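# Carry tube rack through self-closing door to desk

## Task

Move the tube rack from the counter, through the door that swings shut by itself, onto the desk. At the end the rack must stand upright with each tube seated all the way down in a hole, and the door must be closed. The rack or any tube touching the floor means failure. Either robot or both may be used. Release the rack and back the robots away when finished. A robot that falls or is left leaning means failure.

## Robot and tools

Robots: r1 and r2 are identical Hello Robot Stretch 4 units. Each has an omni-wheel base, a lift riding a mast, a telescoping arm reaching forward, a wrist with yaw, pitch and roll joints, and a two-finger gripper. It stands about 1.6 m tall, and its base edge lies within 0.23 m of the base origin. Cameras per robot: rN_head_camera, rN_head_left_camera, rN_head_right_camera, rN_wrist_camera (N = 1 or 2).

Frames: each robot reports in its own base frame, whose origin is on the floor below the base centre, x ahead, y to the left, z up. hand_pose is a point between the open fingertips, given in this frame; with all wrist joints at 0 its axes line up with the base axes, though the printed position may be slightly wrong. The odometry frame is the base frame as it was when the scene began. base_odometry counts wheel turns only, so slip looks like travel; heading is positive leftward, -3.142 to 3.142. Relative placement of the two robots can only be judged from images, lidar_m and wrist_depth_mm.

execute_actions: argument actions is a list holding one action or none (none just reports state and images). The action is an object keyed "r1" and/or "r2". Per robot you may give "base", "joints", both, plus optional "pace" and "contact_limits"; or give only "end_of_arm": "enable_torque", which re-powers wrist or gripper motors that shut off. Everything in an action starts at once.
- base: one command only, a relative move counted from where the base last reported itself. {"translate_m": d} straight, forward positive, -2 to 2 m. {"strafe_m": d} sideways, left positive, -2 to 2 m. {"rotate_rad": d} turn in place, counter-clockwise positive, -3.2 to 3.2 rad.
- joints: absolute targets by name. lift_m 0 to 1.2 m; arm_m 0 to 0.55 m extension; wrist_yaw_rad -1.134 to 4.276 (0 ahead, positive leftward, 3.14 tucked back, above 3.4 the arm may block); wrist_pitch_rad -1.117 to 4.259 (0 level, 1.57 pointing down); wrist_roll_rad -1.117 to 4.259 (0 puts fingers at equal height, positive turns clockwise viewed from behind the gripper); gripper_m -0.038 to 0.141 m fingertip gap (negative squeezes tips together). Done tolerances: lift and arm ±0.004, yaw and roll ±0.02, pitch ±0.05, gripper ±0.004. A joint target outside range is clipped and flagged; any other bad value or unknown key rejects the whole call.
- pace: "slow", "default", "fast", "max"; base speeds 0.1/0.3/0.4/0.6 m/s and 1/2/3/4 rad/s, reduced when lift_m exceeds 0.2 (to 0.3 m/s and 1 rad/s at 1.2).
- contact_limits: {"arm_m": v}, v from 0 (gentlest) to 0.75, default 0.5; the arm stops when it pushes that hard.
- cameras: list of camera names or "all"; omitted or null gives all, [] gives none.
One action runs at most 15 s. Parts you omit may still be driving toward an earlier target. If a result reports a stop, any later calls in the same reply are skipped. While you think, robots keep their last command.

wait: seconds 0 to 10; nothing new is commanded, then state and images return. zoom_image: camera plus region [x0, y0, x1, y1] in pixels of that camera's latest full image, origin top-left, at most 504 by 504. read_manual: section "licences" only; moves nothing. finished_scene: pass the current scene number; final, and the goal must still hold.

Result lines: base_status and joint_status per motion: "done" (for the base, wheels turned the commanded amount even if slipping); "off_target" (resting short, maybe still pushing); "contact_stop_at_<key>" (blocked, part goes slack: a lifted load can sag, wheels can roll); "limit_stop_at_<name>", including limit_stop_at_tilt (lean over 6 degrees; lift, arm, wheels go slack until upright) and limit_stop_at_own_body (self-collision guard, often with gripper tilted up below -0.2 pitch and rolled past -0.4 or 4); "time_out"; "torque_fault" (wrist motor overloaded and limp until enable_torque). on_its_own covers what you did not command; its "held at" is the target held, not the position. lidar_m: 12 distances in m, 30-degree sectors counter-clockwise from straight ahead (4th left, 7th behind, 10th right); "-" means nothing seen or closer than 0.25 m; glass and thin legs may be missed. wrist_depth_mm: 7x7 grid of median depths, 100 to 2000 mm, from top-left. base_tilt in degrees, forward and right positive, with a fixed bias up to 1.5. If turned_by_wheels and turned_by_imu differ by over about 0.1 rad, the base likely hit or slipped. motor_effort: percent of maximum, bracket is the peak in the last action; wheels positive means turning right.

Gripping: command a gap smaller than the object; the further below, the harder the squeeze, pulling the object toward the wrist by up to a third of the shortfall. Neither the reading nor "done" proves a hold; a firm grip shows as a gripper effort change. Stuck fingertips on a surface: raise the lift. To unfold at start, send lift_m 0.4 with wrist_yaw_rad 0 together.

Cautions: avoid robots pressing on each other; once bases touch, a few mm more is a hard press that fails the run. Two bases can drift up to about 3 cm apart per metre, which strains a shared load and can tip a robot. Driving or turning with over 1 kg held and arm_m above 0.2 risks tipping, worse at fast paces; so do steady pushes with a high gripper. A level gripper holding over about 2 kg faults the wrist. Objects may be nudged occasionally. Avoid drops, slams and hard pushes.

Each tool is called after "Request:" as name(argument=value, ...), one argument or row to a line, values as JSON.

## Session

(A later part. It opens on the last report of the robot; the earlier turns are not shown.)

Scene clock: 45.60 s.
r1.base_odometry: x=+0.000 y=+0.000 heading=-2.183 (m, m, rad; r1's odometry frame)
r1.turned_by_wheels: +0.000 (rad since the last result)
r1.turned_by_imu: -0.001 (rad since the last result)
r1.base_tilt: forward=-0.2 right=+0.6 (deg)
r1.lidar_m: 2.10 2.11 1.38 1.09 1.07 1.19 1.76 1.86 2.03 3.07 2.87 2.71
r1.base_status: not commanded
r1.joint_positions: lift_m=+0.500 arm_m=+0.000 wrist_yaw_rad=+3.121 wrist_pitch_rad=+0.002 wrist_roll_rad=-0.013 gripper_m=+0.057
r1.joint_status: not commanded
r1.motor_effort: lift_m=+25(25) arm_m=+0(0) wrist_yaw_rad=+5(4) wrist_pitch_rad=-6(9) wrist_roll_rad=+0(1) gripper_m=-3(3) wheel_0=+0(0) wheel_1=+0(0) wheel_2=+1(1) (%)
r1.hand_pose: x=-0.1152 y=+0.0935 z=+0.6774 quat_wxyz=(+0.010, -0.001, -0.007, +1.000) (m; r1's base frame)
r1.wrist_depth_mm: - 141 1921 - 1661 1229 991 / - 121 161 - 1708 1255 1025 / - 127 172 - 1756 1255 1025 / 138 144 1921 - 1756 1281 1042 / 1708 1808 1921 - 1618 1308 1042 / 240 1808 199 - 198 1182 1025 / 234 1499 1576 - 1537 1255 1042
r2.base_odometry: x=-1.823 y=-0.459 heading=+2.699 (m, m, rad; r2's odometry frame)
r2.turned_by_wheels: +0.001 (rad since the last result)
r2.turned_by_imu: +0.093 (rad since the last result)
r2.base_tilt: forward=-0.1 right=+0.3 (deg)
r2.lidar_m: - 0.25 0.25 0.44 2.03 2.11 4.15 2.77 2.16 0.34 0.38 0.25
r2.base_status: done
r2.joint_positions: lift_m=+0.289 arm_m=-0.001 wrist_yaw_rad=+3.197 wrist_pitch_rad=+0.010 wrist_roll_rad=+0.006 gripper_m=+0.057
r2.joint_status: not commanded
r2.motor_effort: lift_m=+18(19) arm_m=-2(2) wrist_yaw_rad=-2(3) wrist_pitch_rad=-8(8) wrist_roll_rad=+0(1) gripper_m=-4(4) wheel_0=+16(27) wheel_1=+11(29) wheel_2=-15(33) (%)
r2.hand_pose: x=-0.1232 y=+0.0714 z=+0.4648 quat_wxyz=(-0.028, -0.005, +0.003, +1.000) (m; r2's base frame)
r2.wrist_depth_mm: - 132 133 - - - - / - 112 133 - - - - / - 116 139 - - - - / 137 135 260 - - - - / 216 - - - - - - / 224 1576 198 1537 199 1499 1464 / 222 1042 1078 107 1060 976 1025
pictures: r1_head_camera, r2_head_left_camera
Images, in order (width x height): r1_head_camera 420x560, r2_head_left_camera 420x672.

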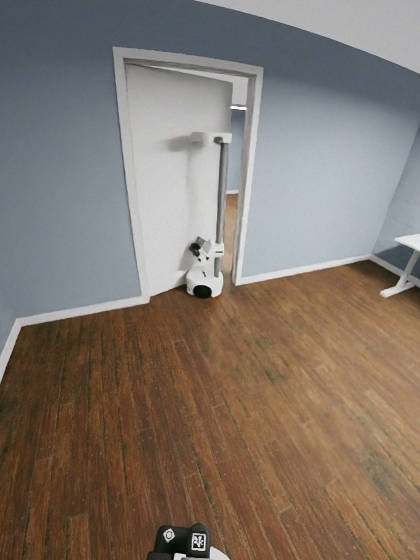

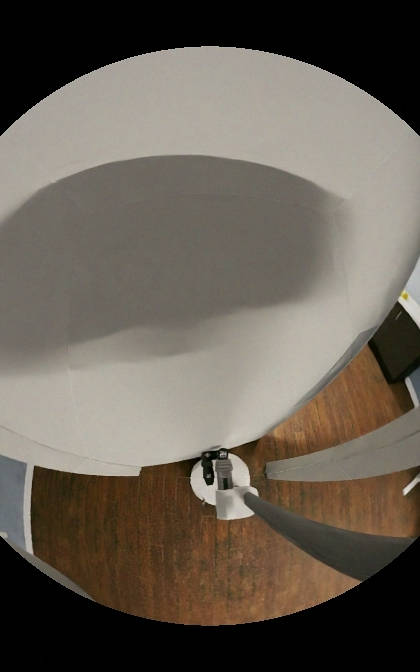

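Request:
execute_actions(
  actions=[
    {"r2":{"base":{"rotate_rad":-0.35}}},
  ],
  cameras=[],
)

Request:
execute_actions(
  actions=[
    {"r2":{"base":{"translate_m":0.3}}},
  ],
  cameras=["r2_head_left_camera","r2_head_right_camera","r1_head_camera"],
)

Scene clock: 47.93 s.
r1.base_odometry: x=+0.000 y=+0.000 heading=-2.183 (m, m, rad; r1's odometry frame)
r1.turned_by_wheels: +0.000 (rad since the last result)
r1.turned_by_imu: -0.001 (rad since the last result)
r1.base_tilt: forward=-0.1 right=+0.6 (deg)
r1.lidar_m: 2.09 2.12 1.38 1.08 1.08 1.16 1.77 1.86 2.03 3.06 2.89 2.71
r1.base_status: not commanded
r1.joint_positions: lift_m=+0.500 arm_m=+0.000 wrist_yaw_rad=+3.121 wrist_pitch_rad=+0.002 wrist_roll_rad=-0.013 gripper_m=+0.057
r1.joint_status: not commanded
r1.motor_effort: lift_m=+25(25) arm_m=+0(0) wrist_yaw_rad=+5(3) wrist_pitch_rad=-8(9) wrist_roll_rad=+1(0) gripper_m=-5(3) wheel_0=+0(0) wheel_1=+0(0) wheel_2=+1(1) (%)
r1.hand_pose: x=-0.1152 y=+0.0935 z=+0.6774 quat_wxyz=(+0.010, -0.001, -0.007, +1.000) (m; r1's base frame)
r1.wrist_depth_mm: - 141 1921 - 1708 1229 1025 / - 121 160 - 1708 1229 1025 / - 127 172 - 1756 1281 1042 / 138 144 1921 - 1808 1281 1042 / 1756 1863 1983 - 1618 1281 1042 / 238 1863 199 - 197 1182 1042 / 234 1499 1576 - 1537 1255 1042
r2.base_odometry: x=-1.823 y=-0.459 heading=+2.350 (m, m, rad; r2's odometry frame)
r2.turned_by_wheels: -0.349 (rad since the last result)
r2.turned_by_imu: -0.319 (rad since the last result)
r2.base_tilt: forward=-0.4 right=+0.1 (deg)
r2.lidar_m: 0.25 - 0.25 0.27 0.61 2.22 2.11 4.02 2.36 0.37 0.34 0.28
r2.base_status: done
r2.joint_positions: lift_m=+0.289 arm_m=-0.002 wrist_yaw_rad=+3.218 wrist_pitch_rad=+0.010 wrist_roll_rad=+0.006 gripper_m=+0.057
r2.joint_status: not commanded
r2.on_its_own: wrist_yaw_rad is at rest, and its effort (-61) is outside its rest range (-13 to +13)
r2.motor_effort: lift_m=+18(18) arm_m=+1(2) wrist_yaw_rad=-61(79) wrist_pitch_rad=-7(8) wrist_roll_rad=-1(0) gripper_m=-4(2) wheel_0=+5(22) wheel_1=+18(24) wheel_2=-13(12) (%)
r2.hand_pose: x=-0.1252 y=+0.0652 z=+0.4648 quat_wxyz=(-0.038, -0.005, +0.003, +0.999) (m; r2's base frame)
r2.wrist_depth_mm: - 123 131 - - - - / - 107 131 - - - - / - 113 133 - - - - / 137 135 213 - - - - / 209 - - - - - - / 216 1618 198 1537 199 1464 1430 / 216 1042 1098 107 1060 991 1025
pictures: none
No camera images: the call's "cameras" was empty. Leave "cameras" out to get every camera's image.

Scene clock: 50.40 s.
r1.base_odometry: x=+0.000 y=+0.000 heading=-2.183 (m, m, rad; r1's odometry frame)
r1.turned_by_wheels: +0.000 (rad since the last result)
r1.turned_by_imu: -0.001 (rad since the last result)
r1.base_tilt: forward=-0.2 right=+0.6 (deg)
r1.lidar_m: 2.34 2.11 1.38 1.08 1.07 1.17 1.77 1.87 2.03 3.07 2.87 2.71
r1.base_status: not commanded
r1.joint_positions: lift_m=+0.500 arm_m=+0.000 wrist_yaw_rad=+3.121 wrist_pitch_rad=+0.002 wrist_roll_rad=-0.013 gripper_m=+0.057
r1.joint_status: not commanded
r1.motor_effort: lift_m=+26(25) arm_m=+0(0) wrist_yaw_rad=+4(3) wrist_pitch_rad=-8(8) wrist_roll_rad=+0(1) gripper_m=-3(3) wheel_0=+0(0) wheel_1=+0(0) wheel_2=+1(1) (%)
r1.hand_pose: x=-0.1152 y=+0.0935 z=+0.6774 quat_wxyz=(+0.010, -0.001, -0.007, +1.000) (m; r1's base frame)
r1.wrist_depth_mm: - 140 1921 - 1661 1229 1008 / - 121 161 - 1708 1255 1025 / - 127 173 - 1708 1281 1042 / 138 144 1983 - 1756 1308 1042 / 1708 1808 1983 - 1618 1308 1042 / 239 1863 199 - 198 1205 1042 / 233 1499 1576 - 1537 1255 1042
r2.base_odometry: x=-2.033 y=-0.246 heading=+2.351 (m, m, rad; r2's odometry frame)
r2.turned_by_wheels: +0.001 (rad since the last result)
r2.turned_by_imu: +0.163 (rad since the last result)
r2.base_tilt: forward=-0.1 right=+0.3 (deg)
r2.lidar_m: 0.25 - - 0.25 0.41 2.34 2.35 4.37 0.40 0.46 2.25 0.40
r2.base_status: done
r2.joint_positions: lift_m=+0.289 arm_m=-0.002 wrist_yaw_rad=+3.197 wrist_pitch_rad=+0.010 wrist_roll_rad=+0.006 gripper_m=+0.057
r2.joint_status: not commanded
r2.motor_effort: lift_m=+19(18) arm_m=+0(1) wrist_yaw_rad=-4(75) wrist_pitch_rad=-8(8) wrist_roll_rad=+0(0) gripper_m=-4(4) wheel_0=+10(12) wheel_1=+16(27) wheel_2=-8(27) (%)
r2.hand_pose: x=-0.1237 y=+0.0712 z=+0.4647 quat_wxyz=(-0.028, -0.005, +0.003, +1.000) (m; r2's base frame)
r2.wrist_depth_mm: - 131 132 - - - - / - 112 133 - - - - / - 116 139 - - - - / 137 135 259 - - - - / 215 - - - - - - / 223 1576 198 1537 199 1430 1430 / 222 1025 1098 107 1060 991 1025
pictures: r1_head_camera, r2_head_left_camera, r2_head_right_camera
Images, in order (width x height): r1_head_camera 420x560, r2_head_left_camera 420x672, r2_head_right_camera 420x672.

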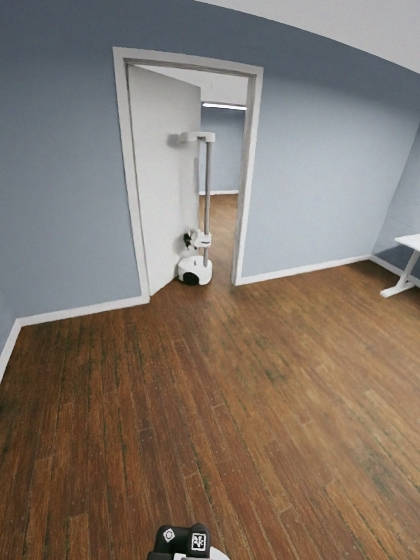

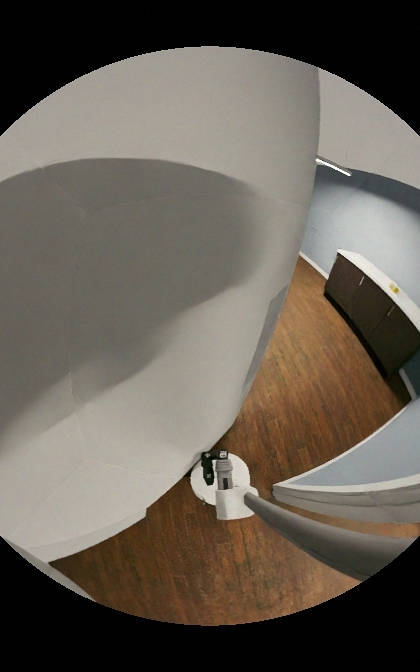

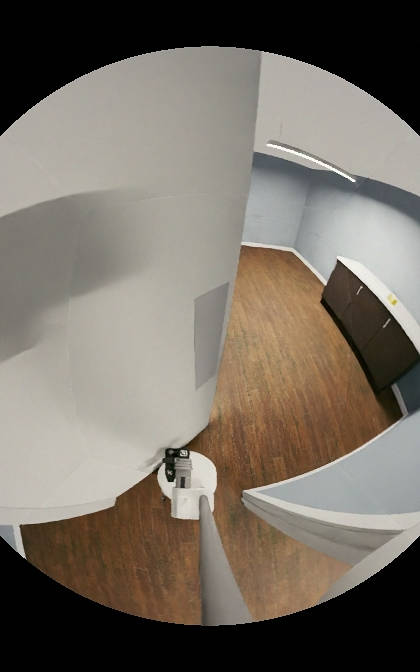

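Request:
execute_actions(
  actions=[
    {"r2":{"base":{"rotate_rad":-0.3}}},
  ],
  cameras=[],
)

Request:
execute_actions(
  actions=[
    {"r2":{"base":{"translate_m":0.4}}},
  ],
  cameras=["r2_head_left_camera","r2_head_right_camera","r1_head_camera"],
)

Scene clock: 53.37 s.
r1.base_odometry: x=+0.000 y=+0.000 heading=-2.183 (m, m, rad; r1's odometry frame)
r1.turned_by_wheels: +0.000 (rad since the last result)
r1.turned_by_imu: -0.001 (rad since the last result)
r1.base_tilt: forward=-0.2 right=+0.6 (deg)
r1.lidar_m: 2.33 2.10 1.39 1.10 1.07 1.18 1.78 1.87 2.03 3.05 2.87 2.72
r1.base_status: not commanded
r1.joint_positions: lift_m=+0.500 arm_m=+0.000 wrist_yaw_rad=+3.121 wrist_pitch_rad=+0.002 wrist_roll_rad=-0.013 gripper_m=+0.057
r1.joint_status: not commanded
r1.motor_effort: lift_m=+26(25) arm_m=+0(0) wrist_yaw_rad=+4(3) wrist_pitch_rad=-8(7) wrist_roll_rad=+0(2) gripper_m=-3(3) wheel_0=+0(0) wheel_1=+0(0) wheel_2=+1(1) (%)
r1.hand_pose: x=-0.1152 y=+0.0935 z=+0.6774 quat_wxyz=(+0.010, -0.001, -0.007, +1.000) (m; r1's base frame)
r1.wrist_depth_mm: - 140 1983 - 1661 1255 1008 / - 121 160 - 1661 1255 1008 / - 127 172 - 1756 1281 1025 / 138 144 1921 - 1756 1281 1042 / 1661 1863 1921 - 1618 1308 1025 / 239 1808 199 - 198 1205 1042 / 232 1537 1576 - 1499 1255 1042
r2.base_odometry: x=-2.032 y=-0.246 heading=+2.052 (m, m, rad; r2's odometry frame)
r2.turned_by_wheels: -0.299 (rad since the last result)
r2.turned_by_imu: -0.305 (rad since the last result)
r2.base_tilt: forward=-0.2 right=+0.3 (deg)
r2.lidar_m: 0.27 0.25 - 0.25 0.28 0.64 2.33 4.30 4.31 0.39 1.30 2.44
r2.base_status: done
r2.joint_positions: lift_m=+0.289 arm_m=-0.002 wrist_yaw_rad=+3.197 wrist_pitch_rad=+0.010 wrist_roll_rad=+0.006 gripper_m=+0.057
r2.joint_status: not commanded
r2.motor_effort: lift_m=+19(18) arm_m=+0(0) wrist_yaw_rad=-3(2) wrist_pitch_rad=-7(7) wrist_roll_rad=+0(0) gripper_m=-3(2) wheel_0=+6(15) wheel_1=+14(25) wheel_2=-7(7) (%)
r2.hand_pose: x=-0.1237 y=+0.0712 z=+0.4647 quat_wxyz=(-0.028, -0.005, +0.003, +1.000) (m; r2's base frame)
r2.wrist_depth_mm: - 131 133 - - - 1863 / - 112 133 - - - 1229 / - 116 139 - - - 1255 / 137 135 259 - - - 1229 / 215 - - - - - 1255 / 224 1576 198 1537 199 1464 609 / 221 1025 1098 107 1060 976 615
pictures: none
No camera images: the call's "cameras" was empty. Leave "cameras" out to get every camera's image.

Scene clock: 56.17 s.
r1.base_odometry: x=+0.000 y=+0.000 heading=-2.183 (m, m, rad; r1's odometry frame)
r1.turned_by_wheels: +0.000 (rad since the last result)
r1.turned_by_imu: -0.001 (rad since the last result)
r1.base_tilt: forward=-0.2 right=+0.6 (deg)
r1.lidar_m: 2.40 2.11 1.38 1.10 1.06 1.17 1.76 1.87 2.03 3.02 2.86 2.73
r1.base_status: not commanded
r1.joint_positions: lift_m=+0.500 arm_m=+0.000 wrist_yaw_rad=+3.121 wrist_pitch_rad=+0.002 wrist_roll_rad=-0.013 gripper_m=+0.057
r1.joint_status: not commanded
r1.motor_effort: lift_m=+26(25) arm_m=+0(0) wrist_yaw_rad=+3(3) wrist_pitch_rad=-7(7) wrist_roll_rad=+0(1) gripper_m=-4(5) wheel_0=+0(0) wheel_1=+0(0) wheel_2=+1(1) (%)
r1.hand_pose: x=-0.1152 y=+0.0935 z=+0.6774 quat_wxyz=(+0.010, -0.001, -0.007, +1.000) (m; r1's base frame)
r1.wrist_depth_mm: - 141 1921 - 1708 1205 1008 / - 121 160 - 1708 1255 1025 / - 127 172 - 1756 1255 1042 / 138 144 1921 - 1756 1281 1008 / 1708 1808 1983 - 1576 1308 1060 / 238 1808 200 - 198 1229 1042 / 233 1499 1537 - 1537 1255 1025
r2.base_odometry: x=-2.217 y=+0.109 heading=+2.053 (m, m, rad; r2's odometry frame)
r2.turned_by_wheels: +0.000 (rad since the last result)
r2.turned_by_imu: +0.000 (rad since the last result)
r2.base_tilt: forward=-0.3 right=+0.4 (deg)
r2.lidar_m: 4.07 4.05 2.98 - 0.25 0.44 2.74 0.63 0.56 0.87 2.04 2.23
r2.base_status: done
r2.joint_positions: lift_m=+0.289 arm_m=-0.002 wrist_yaw_rad=+3.197 wrist_pitch_rad=+0.010 wrist_roll_rad=+0.006 gripper_m=+0.057
r2.joint_status: not commanded
r2.motor_effort: lift_m=+19(19) arm_m=+0(0) wrist_yaw_rad=-3(4) wrist_pitch_rad=-7(7) wrist_roll_rad=+0(0) gripper_m=-5(2) wheel_0=-3(9) wheel_1=+12(24) wheel_2=-3(17) (%)
r2.hand_pose: x=-0.1237 y=+0.0712 z=+0.4647 quat_wxyz=(-0.028, -0.005, +0.003, +1.000) (m; r2's base frame)
r2.wrist_depth_mm: - 131 132 - - 878 332 / - 112 133 - - 917 336 / - 116 139 - - 931 340 / 137 135 260 - - 931 342 / 215 - - - - 931 342 / 223 1576 198 1537 199 946 342 / 222 1042 1078 107 1078 603 345
pictures: r1_head_camera, r2_head_left_camera, r2_head_right_camera
Images, in order (width x height): r1_head_camera 420x560, r2_head_left_camera 420x672, r2_head_right_camera 420x672.

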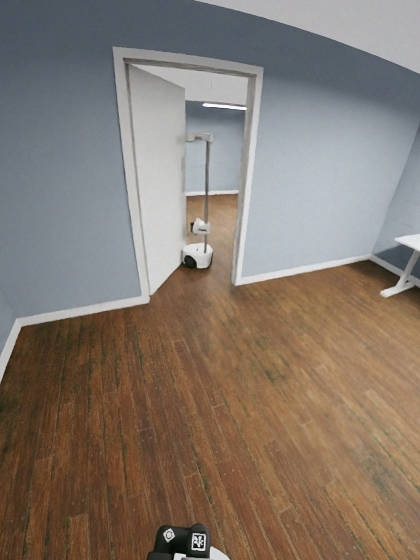

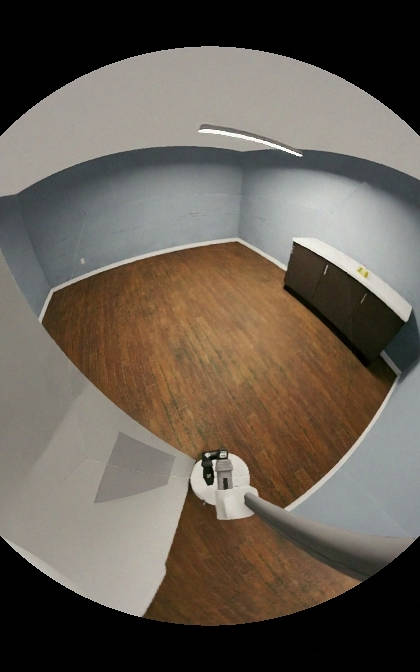

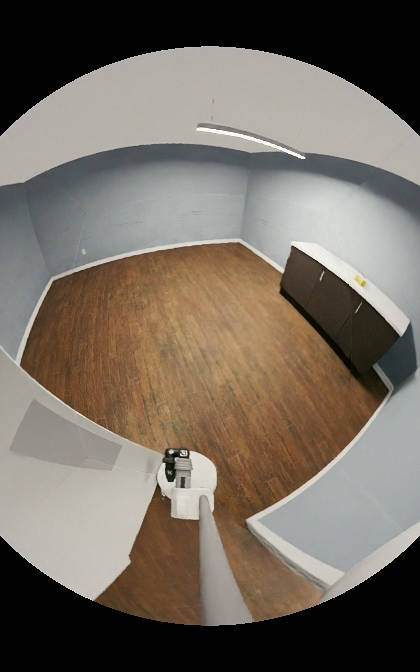

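Request:
execute_actions(
  actions=[
    {"r2":{"base":{"rotate_rad":0.75}}},
  ],
  cameras=[],
)

Request:
execute_actions(
  actions=[
    {"r2":{"base":{"strafe_m":0.4}},"r1":{"base":{"rotate_rad":-0.1}}},
  ],
  cameras=["r2_head_left_camera","r2_head_right_camera","r1_head_camera"],
)

Scene clock: 61.33 s.
r1.base_odometry: x=+0.000 y=+0.000 heading=-2.183 (m, m, rad; r1's odometry frame)
r1.turned_by_wheels: +0.000 (rad since the last result)
r1.turned_by_imu: -0.002 (rad since the last result)
r1.base_tilt: forward=-0.2 right=+0.6 (deg)
r1.lidar_m: 2.41 2.12 1.39 1.09 1.07 1.18 1.77 1.86 2.02 3.05 2.88 2.71
r1.base_status: not commanded
r1.joint_positions: lift_m=+0.500 arm_m=+0.000 wrist_yaw_rad=+3.121 wrist_pitch_rad=+0.002 wrist_roll_rad=-0.013 gripper_m=+0.057
r1.joint_status: not commanded
r1.motor_effort: lift_m=+25(25) arm_m=+0(0) wrist_yaw_rad=+6(4) wrist_pitch_rad=-6(9) wrist_roll_rad=+0(0) gripper_m=-3(3) wheel_0=+0(0) wheel_1=+0(0) wheel_2=+1(1) (%)
r1.hand_pose: x=-0.1152 y=+0.0935 z=+0.6774 quat_wxyz=(+0.010, -0.001, -0.007, +1.000) (m; r1's base frame)
r1.wrist_depth_mm: - 141 1921 - 1708 1205 1008 / - 121 160 - 1756 1229 991 / - 127 172 - 1708 1281 1042 / 138 144 1983 - 1756 1281 1025 / 1708 1863 1921 - 1618 1281 1042 / 238 1808 200 - 198 1229 1042 / 233 1499 1537 - 1576 1255 1042
r2.base_odometry: x=-2.217 y=+0.109 heading=+2.802 (m, m, rad; r2's odometry frame)
r2.turned_by_wheels: +0.749 (rad since the last result)
r2.turned_by_imu: +0.768 (rad since the last result)
r2.base_tilt: forward=-0.3 right=+0.4 (deg)
r2.lidar_m: 0.25 2.56 0.25 0.28 0.78 2.76 0.57 0.65 1.30 2.06 2.53 4.04
r2.base_status: done
r2.joint_positions: lift_m=+0.289 arm_m=-0.002 wrist_yaw_rad=+3.204 wrist_pitch_rad=+0.010 wrist_roll_rad=+0.006 gripper_m=+0.057
r2.joint_status: not commanded
r2.on_its_own: wrist_yaw_rad is at rest, and its effort (-20) is outside its rest range (-13 to +13)
r2.motor_effort: lift_m=+19(19) arm_m=+0(0) wrist_yaw_rad=-20(31) wrist_pitch_rad=-8(8) wrist_roll_rad=-1(1) gripper_m=-1(3) wheel_0=-7(20) wheel_1=+5(8) wheel_2=-9(14) (%)
r2.hand_pose: x=-0.1241 y=+0.0693 z=+0.4647 quat_wxyz=(-0.031, -0.005, +0.003, +1.000) (m; r2's base frame)
r2.wrist_depth_mm: - 121 132 - - - - / - 108 132 - - - - / - 116 134 - - - - / 137 135 239 - - - - / 213 831 715 - - - - / 220 842 198 1281 199 1464 1430 / 219 820 768 107 1060 976 1025
pictures: none
No camera images: the call's "cameras" was empty. Leave "cameras" out to get every camera's image.

Scene clock: 64.00 s.
r1.base_odometry: x=+0.000 y=+0.000 heading=-2.283 (m, m, rad; r1's odometry frame)
r1.turned_by_wheels: -0.100 (rad since the last result)
r1.turned_by_imu: -0.100 (rad since the last result)
r1.base_tilt: forward=-0.1 right=+0.6 (deg)
r1.lidar_m: 2.45 2.12 1.50 1.11 1.06 1.13 1.62 1.86 1.96 2.73 2.88 2.94
r1.base_status: done
r1.joint_positions: lift_m=+0.500 arm_m=+0.000 wrist_yaw_rad=+3.121 wrist_pitch_rad=+0.002 wrist_roll_rad=-0.013 gripper_m=+0.057
r1.joint_status: not commanded
r1.motor_effort: lift_m=+25(25) arm_m=+0(0) wrist_yaw_rad=+4(2) wrist_pitch_rad=-7(9) wrist_roll_rad=+1(1) gripper_m=-3(2) wheel_0=+2(4) wheel_1=+2(5) wheel_2=+2(4) (%)
r1.hand_pose: x=-0.1152 y=+0.0935 z=+0.6774 quat_wxyz=(+0.010, -0.001, -0.007, +1.000) (m; r1's base frame)
r1.wrist_depth_mm: - 141 - - 1499 1182 960 / - 121 160 - 1576 1182 960 / - 127 172 - 1537 1182 976 / 138 144 1921 - 1618 1229 991 / 1708 1863 - - 1464 1229 991 / 239 1756 199 1921 198 1138 991 / 232 1499 1576 - 1464 1182 991
r2.base_odometry: x=-2.350 y=-0.268 heading=+2.801 (m, m, rad; r2's odometry frame)
r2.turned_by_wheels: -0.001 (rad since the last result)
r2.turned_by_imu: +0.002 (rad since the last result)
r2.base_tilt: forward=-0.1 right=+0.3 (deg)
r2.lidar_m: 0.25 0.25 - 0.25 0.35 2.54 - 0.70 0.97 2.44 3.01 0.56
r2.base_status: done
r2.joint_positions: lift_m=+0.289 arm_m=-0.002 wrist_yaw_rad=+3.197 wrist_pitch_rad=+0.010 wrist_roll_rad=+0.006 gripper_m=+0.057
r2.joint_status: not commanded
r2.motor_effort: lift_m=+18(19) arm_m=+1(0) wrist_yaw_rad=-2(33) wrist_pitch_rad=-8(7) wrist_roll_rad=+0(0) gripper_m=-3(2) wheel_0=-7(16) wheel_1=+8(20) wheel_2=-8(8) (%)
r2.hand_pose: x=-0.1237 y=+0.0712 z=+0.4647 quat_wxyz=(-0.028, -0.005, +0.003, +1.000) (m; r2's base frame)
r2.wrist_depth_mm: - 131 132 - - - - / - 112 133 - - - - / - 116 139 - - - - / 137 135 259 - - - - / 215 - - - - - - / 224 1366 198 1537 199 1464 1430 / 221 820 1098 107 1060 976 1042
pictures: r1_head_camera, r2_head_left_camera, r2_head_right_camera
Images, in order (width x height): r1_head_camera 420x560, r2_head_left_camera 420x672, r2_head_right_camera 420x672.

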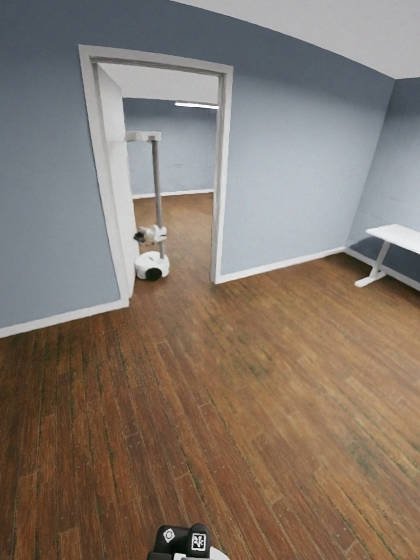

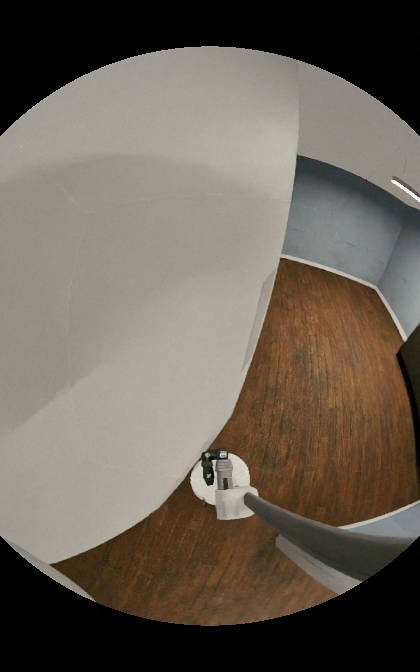

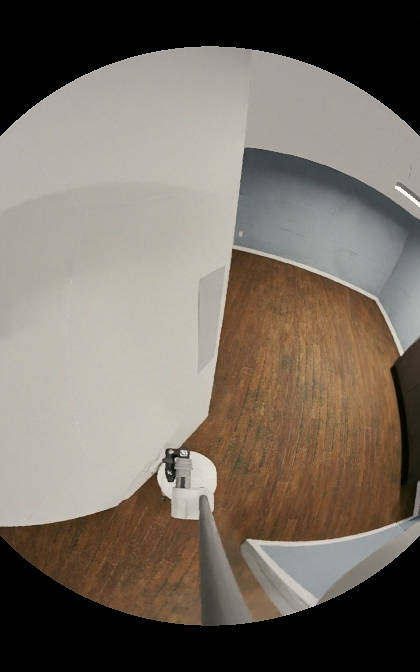

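Request:
execute_actions(
  actions=[
    {"r2":{"base":{"rotate_rad":-0.5}}},
  ],
  cameras=[],
)

Request:
execute_actions(
  actions=[
    {"r2":{"base":{"translate_m":0.2}}},
  ],
  cameras=[],
)

Request:
execute_actions(
  actions=[
    {"r2":{"base":{"strafe_m":0.25}}},
  ],
  cameras=["r2_head_left_camera","r2_head_right_camera","r1_head_camera"],
)

Scene clock: 66.93 s.
r1.base_odometry: x=+0.000 y=+0.000 heading=-2.283 (m, m, rad; r1's odometry frame)
r1.turned_by_wheels: +0.000 (rad since the last result)
r1.turned_by_imu: -0.001 (rad since the last result)
r1.base_tilt: forward=-0.2 right=+0.6 (deg)
r1.lidar_m: 2.44 2.11 1.54 1.13 1.06 1.13 1.60 1.87 1.94 2.71 2.88 2.95
r1.base_status: not commanded
r1.joint_positions: lift_m=+0.500 arm_m=+0.000 wrist_yaw_rad=+3.121 wrist_pitch_rad=+0.002 wrist_roll_rad=-0.013 gripper_m=+0.057
r1.joint_status: not commanded
r1.motor_effort: lift_m=+25(25) arm_m=+0(0) wrist_yaw_rad=+4(4) wrist_pitch_rad=-9(9) wrist_roll_rad=+0(1) gripper_m=-2(4) wheel_0=+2(1) wheel_1=+2(2) wheel_2=+1(1) (%)
r1.hand_pose: x=-0.1152 y=+0.0935 z=+0.6774 quat_wxyz=(+0.010, -0.001, -0.007, +1.000) (m; r1's base frame)
r1.wrist_depth_mm: - 141 - - 1537 1160 960 / - 121 161 - 1537 1160 960 / - 127 172 - 1576 1182 976 / 138 144 1921 - 1576 1205 991 / 1661 1808 - - 1464 1205 991 / 239 1808 199 1983 198 1160 991 / 233 1499 1537 - 1430 1160 1008
r2.base_odometry: x=-2.350 y=-0.268 heading=+2.302 (m, m, rad; r2's odometry frame)
r2.turned_by_wheels: -0.499 (rad since the last result)
r2.turned_by_imu: -0.510 (rad since the last result)
r2.base_tilt: forward=-0.1 right=+0.4 (deg)
r2.lidar_m: 0.47 0.25 0.25 - 0.25 0.36 2.52 4.58 0.71 1.02 2.46 3.02
r2.base_status: done
r2.joint_positions: lift_m=+0.289 arm_m=-0.002 wrist_yaw_rad=+3.197 wrist_pitch_rad=+0.010 wrist_roll_rad=+0.006 gripper_m=+0.057
r2.joint_status: not commanded
r2.motor_effort: lift_m=+18(19) arm_m=+1(0) wrist_yaw_rad=-2(2) wrist_pitch_rad=-6(7) wrist_roll_rad=+0(1) gripper_m=-3(6) wheel_0=-6(11) wheel_1=+15(19) wheel_2=-2(7) (%)
r2.hand_pose: x=-0.1237 y=+0.0713 z=+0.4647 quat_wxyz=(-0.028, -0.005, +0.003, +1.000) (m; r2's base frame)
r2.wrist_depth_mm: - 131 132 - - 445 257 / - 112 133 - - 452 260 / - 116 139 - - 462 262 / 137 135 260 - - 466 265 / 215 - - - - 473 266 / 223 1537 198 1537 199 473 266 / 222 1042 1078 107 1060 370 268
pictures: none
No camera images: the call's "cameras" was empty. Leave "cameras" out to get every camera's image.

Scene clock: 69.00 s.
r1.base_odometry: x=+0.000 y=+0.000 heading=-2.283 (m, m, rad; r1's odometry frame)
r1.turned_by_wheels: +0.000 (rad since the last result)
r1.turned_by_imu: -0.001 (rad since the last result)
r1.base_tilt: forward=-0.2 right=+0.6 (deg)
r1.lidar_m: 2.44 2.11 1.51 1.12 1.07 1.13 1.59 1.87 1.96 2.70 2.87 2.95
r1.base_status: not commanded
r1.joint_positions: lift_m=+0.500 arm_m=+0.000 wrist_yaw_rad=+3.121 wrist_pitch_rad=+0.002 wrist_roll_rad=-0.013 gripper_m=+0.057
r1.joint_status: not commanded
r1.motor_effort: lift_m=+25(25) arm_m=+0(0) wrist_yaw_rad=+5(5) wrist_pitch_rad=-8(7) wrist_roll_rad=+1(0) gripper_m=-4(4) wheel_0=+2(1) wheel_1=+2(2) wheel_2=+2(2) (%)
r1.hand_pose: x=-0.1152 y=+0.0935 z=+0.6774 quat_wxyz=(+0.010, -0.001, -0.007, +1.000) (m; r1's base frame)
r1.wrist_depth_mm: - 140 - - 1537 1160 960 / - 121 160 - 1499 1160 976 / - 127 172 - 1576 1182 976 / 138 144 1921 - 1576 1205 991 / 1661 1808 - - 1464 1205 976 / 239 1808 198 1921 198 1118 991 / 233 1499 1576 - 1430 1182 1008
r2.base_odometry: x=-2.483 y=-0.119 heading=+2.302 (m, m, rad; r2's odometry frame)
r2.turned_by_wheels: +0.001 (rad since the last result)
r2.turned_by_imu: +0.000 (rad since the last result)
r2.base_tilt: forward=-0.1 right=+0.2 (deg)
r2.lidar_m: 3.98 0.25 0.25 - 0.25 0.34 2.72 4.78 0.80 1.51 2.43 3.79
r2.base_status: done
r2.joint_positions: lift_m=+0.289 arm_m=-0.002 wrist_yaw_rad=+3.197 wrist_pitch_rad=+0.010 wrist_roll_rad=+0.006 gripper_m=+0.057
r2.joint_status: not commanded
r2.motor_effort: lift_m=+18(18) arm_m=+0(0) wrist_yaw_rad=+1(0) wrist_pitch_rad=-8(7) wrist_roll_rad=+0(1) gripper_m=-7(2) wheel_0=-3(1) wheel_1=+11(21) wheel_2=-1(14) (%)
r2.hand_pose: x=-0.1237 y=+0.0713 z=+0.4647 quat_wxyz=(-0.028, -0.005, +0.003, +1.000) (m; r2's base frame)
r2.wrist_depth_mm: - 131 132 - - 379 236 / - 112 132 - - 387 237 / - 116 139 - - 392 240 / 137 135 259 - - 394 243 / 216 - - - - 402 244 / 224 1576 198 1537 199 399 245 / 222 1025 1098 107 1060 329 246
pictures: none
No camera images: the call's "cameras" was empty. Leave "cameras" out to get every camera's image.

Scene clock: 71.13 s.
r1.base_odometry: x=+0.000 y=+0.000 heading=-2.283 (m, m, rad; r1's odometry frame)
r1.turned_by_wheels: +0.000 (rad since the last result)
r1.turned_by_imu: -0.001 (rad since the last result)
r1.base_tilt: forward=-0.2 right=+0.7 (deg)
r1.lidar_m: 2.44 2.10 1.50 1.11 1.06 1.13 1.58 1.86 1.95 2.70 2.87 2.96
r1.base_status: not commanded
r1.joint_positions: lift_m=+0.500 arm_m=+0.000 wrist_yaw_rad=+3.121 wrist_pitch_rad=+0.002 wrist_roll_rad=-0.013 gripper_m=+0.057
r1.joint_status: not commanded
r1.motor_effort: lift_m=+26(25) arm_m=+0(0) wrist_yaw_rad=+5(2) wrist_pitch_rad=-9(8) wrist_roll_rad=+1(0) gripper_m=-1(5) wheel_0=+2(1) wheel_1=+2(2) wheel_2=+1(1) (%)
r1.hand_pose: x=-0.1152 y=+0.0935 z=+0.6774 quat_wxyz=(+0.010, -0.001, -0.007, +1.000) (m; r1's base frame)
r1.wrist_depth_mm: - 141 - - 1499 1182 960 / - 121 161 - 1576 1160 976 / - 127 172 - 1576 1182 976 / 138 144 1983 - 1576 1205 991 / 1618 1808 - - 1464 1182 1008 / 239 1756 200 1983 198 1138 1008 / 233 1499 1537 - 1464 1182 1008
r2.base_odometry: x=-2.669 y=-0.286 heading=+2.302 (m, m, rad; r2's odometry frame)
r2.turned_by_wheels: +0.000 (rad since the last result)
r2.turned_by_imu: +0.000 (rad since the last result)
r2.base_tilt: forward=-0.2 right=+0.4 (deg)
r2.lidar_m: 3.96 0.40 0.25 - - 0.25 0.42 4.82 1.01 1.62 2.67 4.09
r2.base_status: done
r2.joint_positions: lift_m=+0.289 arm_m=-0.002 wrist_yaw_rad=+3.197 wrist_pitch_rad=+0.010 wrist_roll_rad=+0.006 gripper_m=+0.057
r2.joint_status: not commanded
r2.motor_effort: lift_m=+18(18) arm_m=+1(0) wrist_yaw_rad=-2(0) wrist_pitch_rad=-7(7) wrist_roll_rad=+0(0) gripper_m=-4(4) wheel_0=-3(32) wheel_1=+3(26) wheel_2=+3(3) (%)
r2.hand_pose: x=-0.1237 y=+0.0713 z=+0.4647 quat_wxyz=(-0.028, -0.005, +0.003, +1.000) (m; r2's base frame)
r2.wrist_depth_mm: - 132 133 654 342 229 186 / - 112 133 668 345 232 187 / - 116 139 615 349 234 188 / 136 135 259 715 355 236 190 / 215 - - 723 315 237 191 / 224 1576 198 741 199 239 192 / 221 1042 1098 107 345 220 193
pictures: r1_head_camera, r2_head_left_camera, r2_head_right_camera
Images, in order (width x height): r1_head_camera 420x560, r2_head_left_camera 420x672, r2_head_right_camera 420x672.

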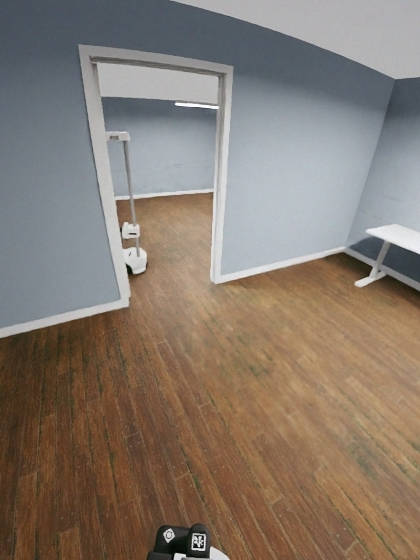

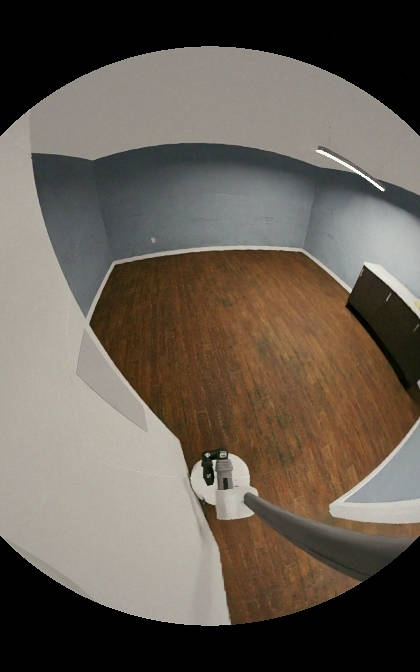

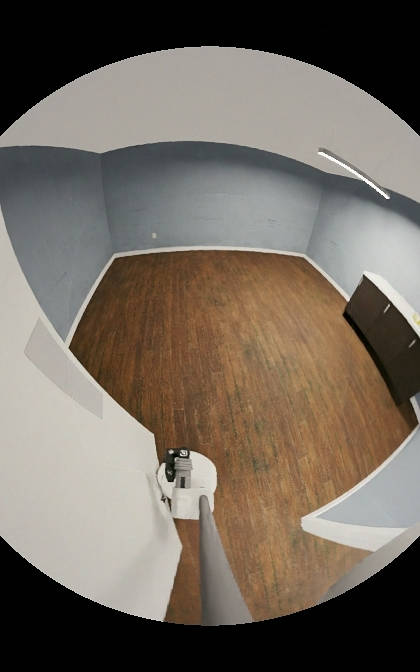

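Request:
execute_actions(
  actions=[
    {"r2":{"base":{"strafe_m":0.1}},"r1":{"base":{"rotate_rad":0.40},"pace":"fast"}},
  ],
  cameras=[],
)

Request:
execute_actions(
  actions=[
    {"r1":{"base":{"strafe_m":-0.5},"pace":"fast"}},
  ],
  cameras=[],
)

Request:
execute_actions(
  actions=[
    {"r1":{"base":{"translate_m":1.3},"pace":"fast"}},
  ],
  cameras=["r1_head_left_camera","r1_head_camera"],
)

Scene clock: 76.43 s.
r1.base_odometry: x=+0.000 y=+0.000 heading=-1.883 (m, m, rad; r1's odometry frame)
r1.turned_by_wheels: +0.400 (rad since the last result)
r1.turned_by_imu: +0.395 (rad since the last result)
r1.base_tilt: forward=-0.2 right=+0.6 (deg)
r1.lidar_m: 2.13 1.73 1.17 1.07 1.11 1.42 1.87 1.90 2.45 2.86 2.90 2.45
r1.base_status: done
r1.joint_positions: lift_m=+0.500 arm_m=+0.000 wrist_yaw_rad=+3.121 wrist_pitch_rad=+0.002 wrist_roll_rad=-0.013 gripper_m=+0.057
r1.joint_status: not commanded
r1.motor_effort: lift_m=+25(25) arm_m=+0(0) wrist_yaw_rad=+2(3) wrist_pitch_rad=-8(7) wrist_roll_rad=-1(1) gripper_m=-4(5) wheel_0=+1(8) wheel_1=+1(7) wheel_2=+1(9) (%)
r1.hand_pose: x=-0.1152 y=+0.0935 z=+0.6774 quat_wxyz=(+0.010, -0.001, -0.007, +1.000) (m; r1's base frame)
r1.wrist_depth_mm: - 141 1921 - - 1708 1229 / - 121 160 - - 1756 1281 / - 127 172 - - 1808 1281 / 138 144 1921 - - 1808 1281 / 1863 1921 1983 - - 1863 1281 / 238 1863 199 - 198 1618 1308 / 233 1499 1537 - 1537 1430 1281
r2.base_odometry: x=-2.742 y=-0.349 heading=+2.301 (m, m, rad; r2's odometry frame)
r2.turned_by_wheels: -0.001 (rad since the last result)
r2.turned_by_imu: -0.007 (rad since the last result)
r2.base_tilt: forward=-0.2 right=+0.3 (deg)
r2.lidar_m: 3.94 2.33 0.25 0.25 - 0.25 0.33 4.83 1.09 1.61 2.75 4.19
r2.base_status: done
r2.joint_positions: lift_m=+0.289 arm_m=-0.002 wrist_yaw_rad=+3.197 wrist_pitch_rad=+0.010 wrist_roll_rad=+0.006 gripper_m=+0.057
r2.joint_status: not commanded
r2.on_its_own: the wheels are slack since a contact_stop
r2.motor_effort: lift_m=+19(19) arm_m=+0(0) wrist_yaw_rad=-1(3) wrist_pitch_rad=-7(8) wrist_roll_rad=+0(0) gripper_m=-2(5) wheel_0=+0(32) wheel_1=+0(27) wheel_2=+0(23) (%)
r2.hand_pose: x=-0.1237 y=+0.0713 z=+0.4648 quat_wxyz=(-0.028, -0.005, +0.003, +1.000) (m; r2's base frame)
r2.wrist_depth_mm: - 131 133 469 298 219 184 / - 112 133 477 304 221 186 / - 116 139 449 307 224 187 / 137 135 260 492 309 226 189 / 216 - - 504 285 228 190 / 224 1576 198 508 200 229 190 / 222 1042 1078 108 304 214 192
pictures: none
No camera images: the call's "cameras" was empty. Leave "cameras" out to get every camera's image.

Scene clock: 78.83 s.
r1.base_odometry: x=-0.476 y=+0.153 heading=-1.882 (m, m, rad; r1's odometry frame)
r1.turned_by_wheels: +0.000 (rad since the last result)
r1.turned_by_imu: -0.001 (rad since the last result)
r1.base_tilt: forward=-0.1 right=+0.6 (deg)
r1.lidar_m: 2.20 2.21 1.68 1.57 1.60 1.97 1.81 1.85 2.35 2.37 2.40 2.35
r1.base_status: done
r1.joint_positions: lift_m=+0.500 arm_m=+0.000 wrist_yaw_rad=+3.121 wrist_pitch_rad=+0.002 wrist_roll_rad=-0.013 gripper_m=+0.057
r1.joint_status: not commanded
r1.motor_effort: lift_m=+25(25) arm_m=+0(0) wrist_yaw_rad=+6(4) wrist_pitch_rad=-7(8) wrist_roll_rad=-1(0) gripper_m=-4(5) wheel_0=-1(13) wheel_1=+1(14) wheel_2=+1(5) (%)
r1.hand_pose: x=-0.1152 y=+0.0935 z=+0.6775 quat_wxyz=(+0.010, -0.001, -0.007, +1.000) (m; r1's base frame)
r1.wrist_depth_mm: - 141 1921 1863 1921 - 1921 / - 121 161 1863 1983 - 1863 / - 127 172 1921 1983 - 1921 / 138 144 1863 1921 - - 1921 / 1863 1863 1863 1983 - - 1983 / 239 1921 200 1921 198 1983 1808 / 233 1537 1537 - 1537 1397 1397
r2.base_odometry: x=-2.742 y=-0.349 heading=+2.301 (m, m, rad; r2's odometry frame)
r2.turned_by_wheels: +0.000 (rad since the last result)
r2.turned_by_imu: +0.001 (rad since the last result)
r2.base_tilt: forward=-0.3 right=+0.3 (deg)
r2.lidar_m: 3.93 2.33 0.25 0.25 - 0.25 0.32 2.80 1.08 1.61 2.75 4.16
r2.base_status: not commanded
r2.joint_positions: lift_m=+0.289 arm_m=-0.002 wrist_yaw_rad=+3.197 wrist_pitch_rad=+0.010 wrist_roll_rad=+0.006 gripper_m=+0.057
r2.joint_status: not commanded
r2.on_its_own: the wheels are slack since a contact_stop
r2.motor_effort: lift_m=+18(18) arm_m=+0(1) wrist_yaw_rad=-3(1) wrist_pitch_rad=-7(7) wrist_roll_rad=+0(0) gripper_m=-3(0) wheel_0=+0(0) wheel_1=+0(0) wheel_2=+0(0) (%)
r2.hand_pose: x=-0.1237 y=+0.0713 z=+0.4648 quat_wxyz=(-0.028, -0.005, +0.003, +1.000) (m; r2's base frame)
r2.wrist_depth_mm: - 131 133 466 300 220 184 / - 112 133 477 303 222 186 / - 116 139 449 306 224 187 / 137 135 260 496 310 226 188 / 216 - - 508 285 228 189 / 224 1576 198 508 199 229 191 / 222 1042 1098 107 306 214 191
pictures: none
No camera images: the call's "cameras" was empty. Leave "cameras" out to get every camera's image.

Scene clock: 83.37 s.
r1.base_odometry: x=-0.874 y=-1.084 heading=-1.882 (m, m, rad; r1's odometry frame)
r1.turned_by_wheels: +0.000 (rad since the last result)
r1.turned_by_imu: -0.005 (rad since the last result)
r1.base_tilt: forward=-0.2 right=+0.6 (deg)
r1.lidar_m: 1.51 0.97 1.14 1.71 1.75 2.23 3.10 3.17 2.47 2.21 1.44 1.04
r1.base_status: done
r1.joint_positions: lift_m=+0.500 arm_m=+0.000 wrist_yaw_rad=+3.121 wrist_pitch_rad=+0.002 wrist_roll_rad=-0.013 gripper_m=+0.057
r1.joint_status: not commanded
r1.motor_effort: lift_m=+24(25) arm_m=+0(0) wrist_yaw_rad=+3(3) wrist_pitch_rad=-9(8) wrist_roll_rad=+1(1) gripper_m=-6(3) wheel_0=+1(8) wheel_1=+0(9) wheel_2=+3(12) (%)
r1.hand_pose: x=-0.1152 y=+0.0935 z=+0.6775 quat_wxyz=(+0.010, -0.001, -0.007, +1.000) (m; r1's base frame)
r1.wrist_depth_mm: - 141 - - - - - / - 121 161 - - - - / - 127 173 - - - - / 138 144 - - - - - / - - - - - - - / 240 - 199 - 198 1983 1921 / 233 1499 1537 - 1537 1397 1397
r2.base_odometry: x=-2.742 y=-0.349 heading=+2.301 (m, m, rad; r2's odometry frame)
r2.turned_by_wheels: +0.000 (rad since the last result)
r2.turned_by_imu: +0.002 (rad since the last result)
r2.base_tilt: forward=-0.2 right=+0.2 (deg)
r2.lidar_m: 3.93 2.32 0.25 0.25 - 0.25 0.31 1.47 1.09 1.58 2.74 4.17
r2.base_status: not commanded
r2.joint_positions: lift_m=+0.289 arm_m=-0.002 wrist_yaw_rad=+3.197 wrist_pitch_rad=+0.010 wrist_roll_rad=+0.006 gripper_m=+0.057
r2.joint_status: not commanded
r2.on_its_own: the wheels are slack since a contact_stop
r2.motor_effort: lift_m=+18(18) arm_m=+0(0) wrist_yaw_rad=-2(2) wrist_pitch_rad=-7(7) wrist_roll_rad=+0(1) gripper_m=-5(6) wheel_0=+0(0) wheel_1=+0(0) wheel_2=+0(0) (%)
r2.hand_pose: x=-0.1237 y=+0.0713 z=+0.4648 quat_wxyz=(-0.028, -0.005, +0.003, +1.000) (m; r2's base frame)
r2.wrist_depth_mm: - 131 133 469 300 220 184 / - 112 133 477 303 222 186 / - 116 139 449 306 223 187 / 137 135 262 496 309 226 189 / 215 - - 504 286 228 190 / 224 1537 198 508 199 229 191 / 222 1042 1098 107 306 213 192
pictures: r1_head_camera, r1_head_left_camera
Images, in order (width x height): r1_head_camera 420x560, r1_head_left_camera 420x672.

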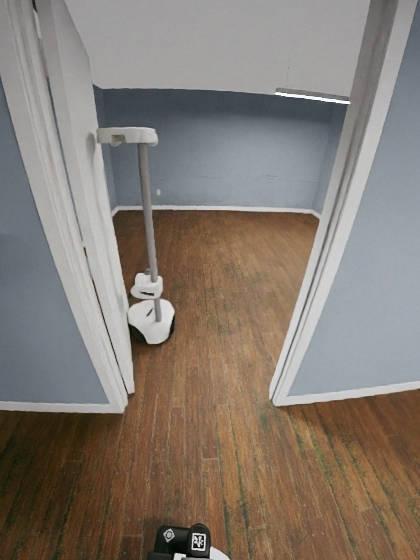

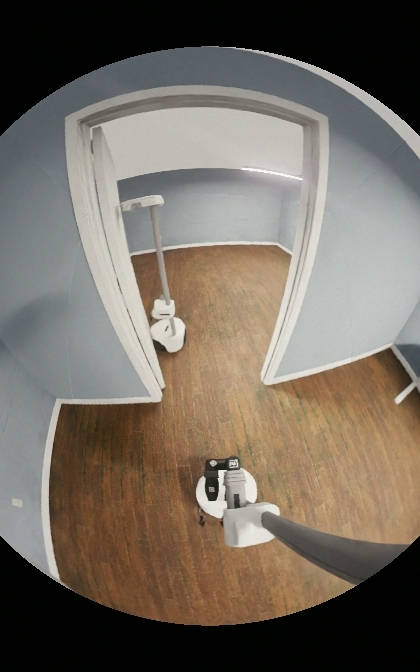

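Request:
execute_actions(
  actions=[
    {"r2":{"base":{"rotate_rad":0.01}},"r1":{"base":{"strafe_m":-0.08}}},
  ],
  cameras=[],
)

Request:
execute_actions(
  actions=[
    {"r1":{"base":{"translate_m":1.2}}},
  ],
  cameras=["r1_head_left_camera","r1_head_right_camera"],
)

Scene clock: 86.83 s.
r1.base_odometry: x=-0.951 y=-1.060 heading=-1.882 (m, m, rad; r1's odometry frame)
r1.turned_by_wheels: +0.000 (rad since the last result)
r1.turned_by_imu: -0.001 (rad since the last result)
r1.base_tilt: forward=-0.2 right=+0.7 (deg)
r1.lidar_m: 1.64 1.02 1.17 1.78 1.85 2.32 3.10 3.13 2.35 2.13 1.42 1.01
r1.base_status: done
r1.joint_positions: lift_m=+0.500 arm_m=+0.000 wrist_yaw_rad=+3.121 wrist_pitch_rad=+0.002 wrist_roll_rad=-0.013 gripper_m=+0.057
r1.joint_status: not commanded
r1.motor_effort: lift_m=+25(25) arm_m=+0(0) wrist_yaw_rad=+3(4) wrist_pitch_rad=-9(8) wrist_roll_rad=+1(0) gripper_m=-2(4) wheel_0=-1(8) wheel_1=-1(9) wheel_2=+1(2) (%)
r1.hand_pose: x=-0.1152 y=+0.0935 z=+0.6775 quat_wxyz=(+0.010, -0.001, -0.007, +1.000) (m; r1's base frame)
r1.wrist_depth_mm: - 140 - - - - - / - 121 160 - - - - / - 127 172 - - - - / 138 144 - - - - - / - - - - - - - / 239 - 199 - 198 1983 1921 / 232 1464 1576 - 1499 1430 1397
r2.base_odometry: x=-2.742 y=-0.349 heading=+2.311 (m, m, rad; r2's odometry frame)
r2.turned_by_wheels: +0.010 (rad since the last result)
r2.turned_by_imu: +0.011 (rad since the last result)
r2.base_tilt: forward=-0.3 right=+0.3 (deg)
r2.lidar_m: 3.92 2.30 0.25 0.25 - 0.25 0.35 1.52 1.08 1.65 2.76 4.23
r2.base_status: done
r2.joint_positions: lift_m=+0.289 arm_m=-0.002 wrist_yaw_rad=+3.197 wrist_pitch_rad=+0.010 wrist_roll_rad=+0.006 gripper_m=+0.057
r2.joint_status: not commanded
r2.motor_effort: lift_m=+18(19) arm_m=+0(0) wrist_yaw_rad=-2(1) wrist_pitch_rad=-7(7) wrist_roll_rad=+0(0) gripper_m=-3(7) wheel_0=-5(8) wheel_1=+0(4) wheel_2=+2(0) (%)
r2.hand_pose: x=-0.1237 y=+0.0713 z=+0.4648 quat_wxyz=(-0.028, -0.005, +0.003, +1.000) (m; r2's base frame)
r2.wrist_depth_mm: - 131 133 480 303 220 184 / - 112 133 484 304 222 186 / - 116 139 455 309 224 187 / 137 135 259 504 314 226 187 / 215 - - 517 286 228 189 / 224 1537 198 521 198 229 190 / 221 1025 1098 107 307 213 192
pictures: none
No camera images: the call's "cameras" was empty. Leave "cameras" out to get every camera's image.

Scene clock: 92.33 s.
r1.base_odometry: x=-1.318 y=-2.202 heading=-1.882 (m, m, rad; r1's odometry frame)
r1.turned_by_wheels: +0.000 (rad since the last result)
r1.turned_by_imu: -0.005 (rad since the last result)
r1.base_tilt: forward=-0.2 right=+0.6 (deg)
r1.lidar_m: 4.45 0.60 0.52 0.63 0.63 2.51 - 4.36 0.35 0.40 2.22 2.80
r1.base_status: done
r1.joint_positions: lift_m=+0.500 arm_m=+0.000 wrist_yaw_rad=+3.121 wrist_pitch_rad=+0.002 wrist_roll_rad=-0.013 gripper_m=+0.057
r1.joint_status: not commanded
r1.motor_effort: lift_m=+25(25) arm_m=+0(0) wrist_yaw_rad=+5(4) wrist_pitch_rad=-7(7) wrist_roll_rad=-1(2) gripper_m=-1(6) wheel_0=+0(6) wheel_1=+1(4) wheel_2=+1(13) (%)
r1.hand_pose: x=-0.1152 y=+0.0935 z=+0.6775 quat_wxyz=(+0.010, -0.001, -0.007, +1.000) (m; r1's base frame)
r1.wrist_depth_mm: - 140 - - - - - / - 121 160 - - - - / - 127 172 - - - - / 138 144 - - - - - / - - - - - - - / 238 - 199 - 198 - 1921 / 233 1537 1537 - 1537 1397 1430
r2.base_odometry: x=-2.742 y=-0.349 heading=+2.311 (m, m, rad; r2's odometry frame)
r2.turned_by_wheels: +0.000 (rad since the last result)
r2.turned_by_imu: +0.002 (rad since the last result)
r2.base_tilt: forward=-0.1 right=+0.4 (deg)
r2.lidar_m: 3.92 2.30 0.25 0.25 - 0.25 0.30 0.62 0.51 1.61 2.77 4.20
r2.base_status: not commanded
r2.joint_positions: lift_m=+0.289 arm_m=-0.002 wrist_yaw_rad=+3.197 wrist_pitch_rad=+0.010 wrist_roll_rad=+0.006 gripper_m=+0.057
r2.joint_status: not commanded
r2.motor_effort: lift_m=+19(18) arm_m=+0(0) wrist_yaw_rad=+0(1) wrist_pitch_rad=-7(7) wrist_roll_rad=+0(1) gripper_m=-2(2) wheel_0=-5(6) wheel_1=+0(0) wheel_2=+2(2) (%)
r2.hand_pose: x=-0.1237 y=+0.0713 z=+0.4648 quat_wxyz=(-0.028, -0.005, +0.003, +1.000) (m; r2's base frame)
r2.wrist_depth_mm: - 132 133 477 301 220 184 / - 112 132 488 306 222 186 / - 116 139 455 309 224 187 / 137 135 260 504 314 226 189 / 216 - - 512 287 229 190 / 224 1576 198 525 199 229 191 / 222 1042 1098 107 309 213 192
pictures: r1_head_left_camera, r1_head_right_camera
Images, in order (width x height): r1_head_left_camera 420x672, r1_head_right_camera 420x672.

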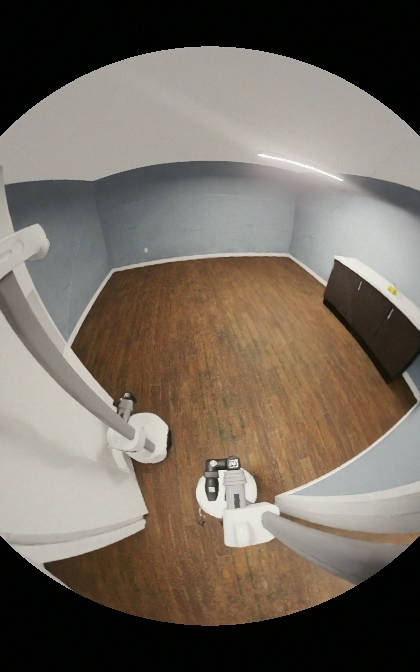

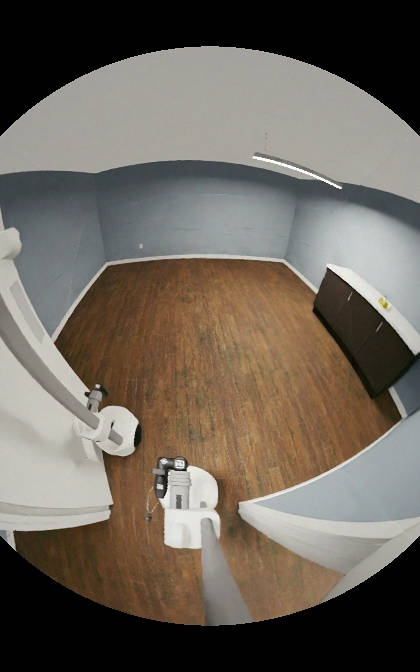

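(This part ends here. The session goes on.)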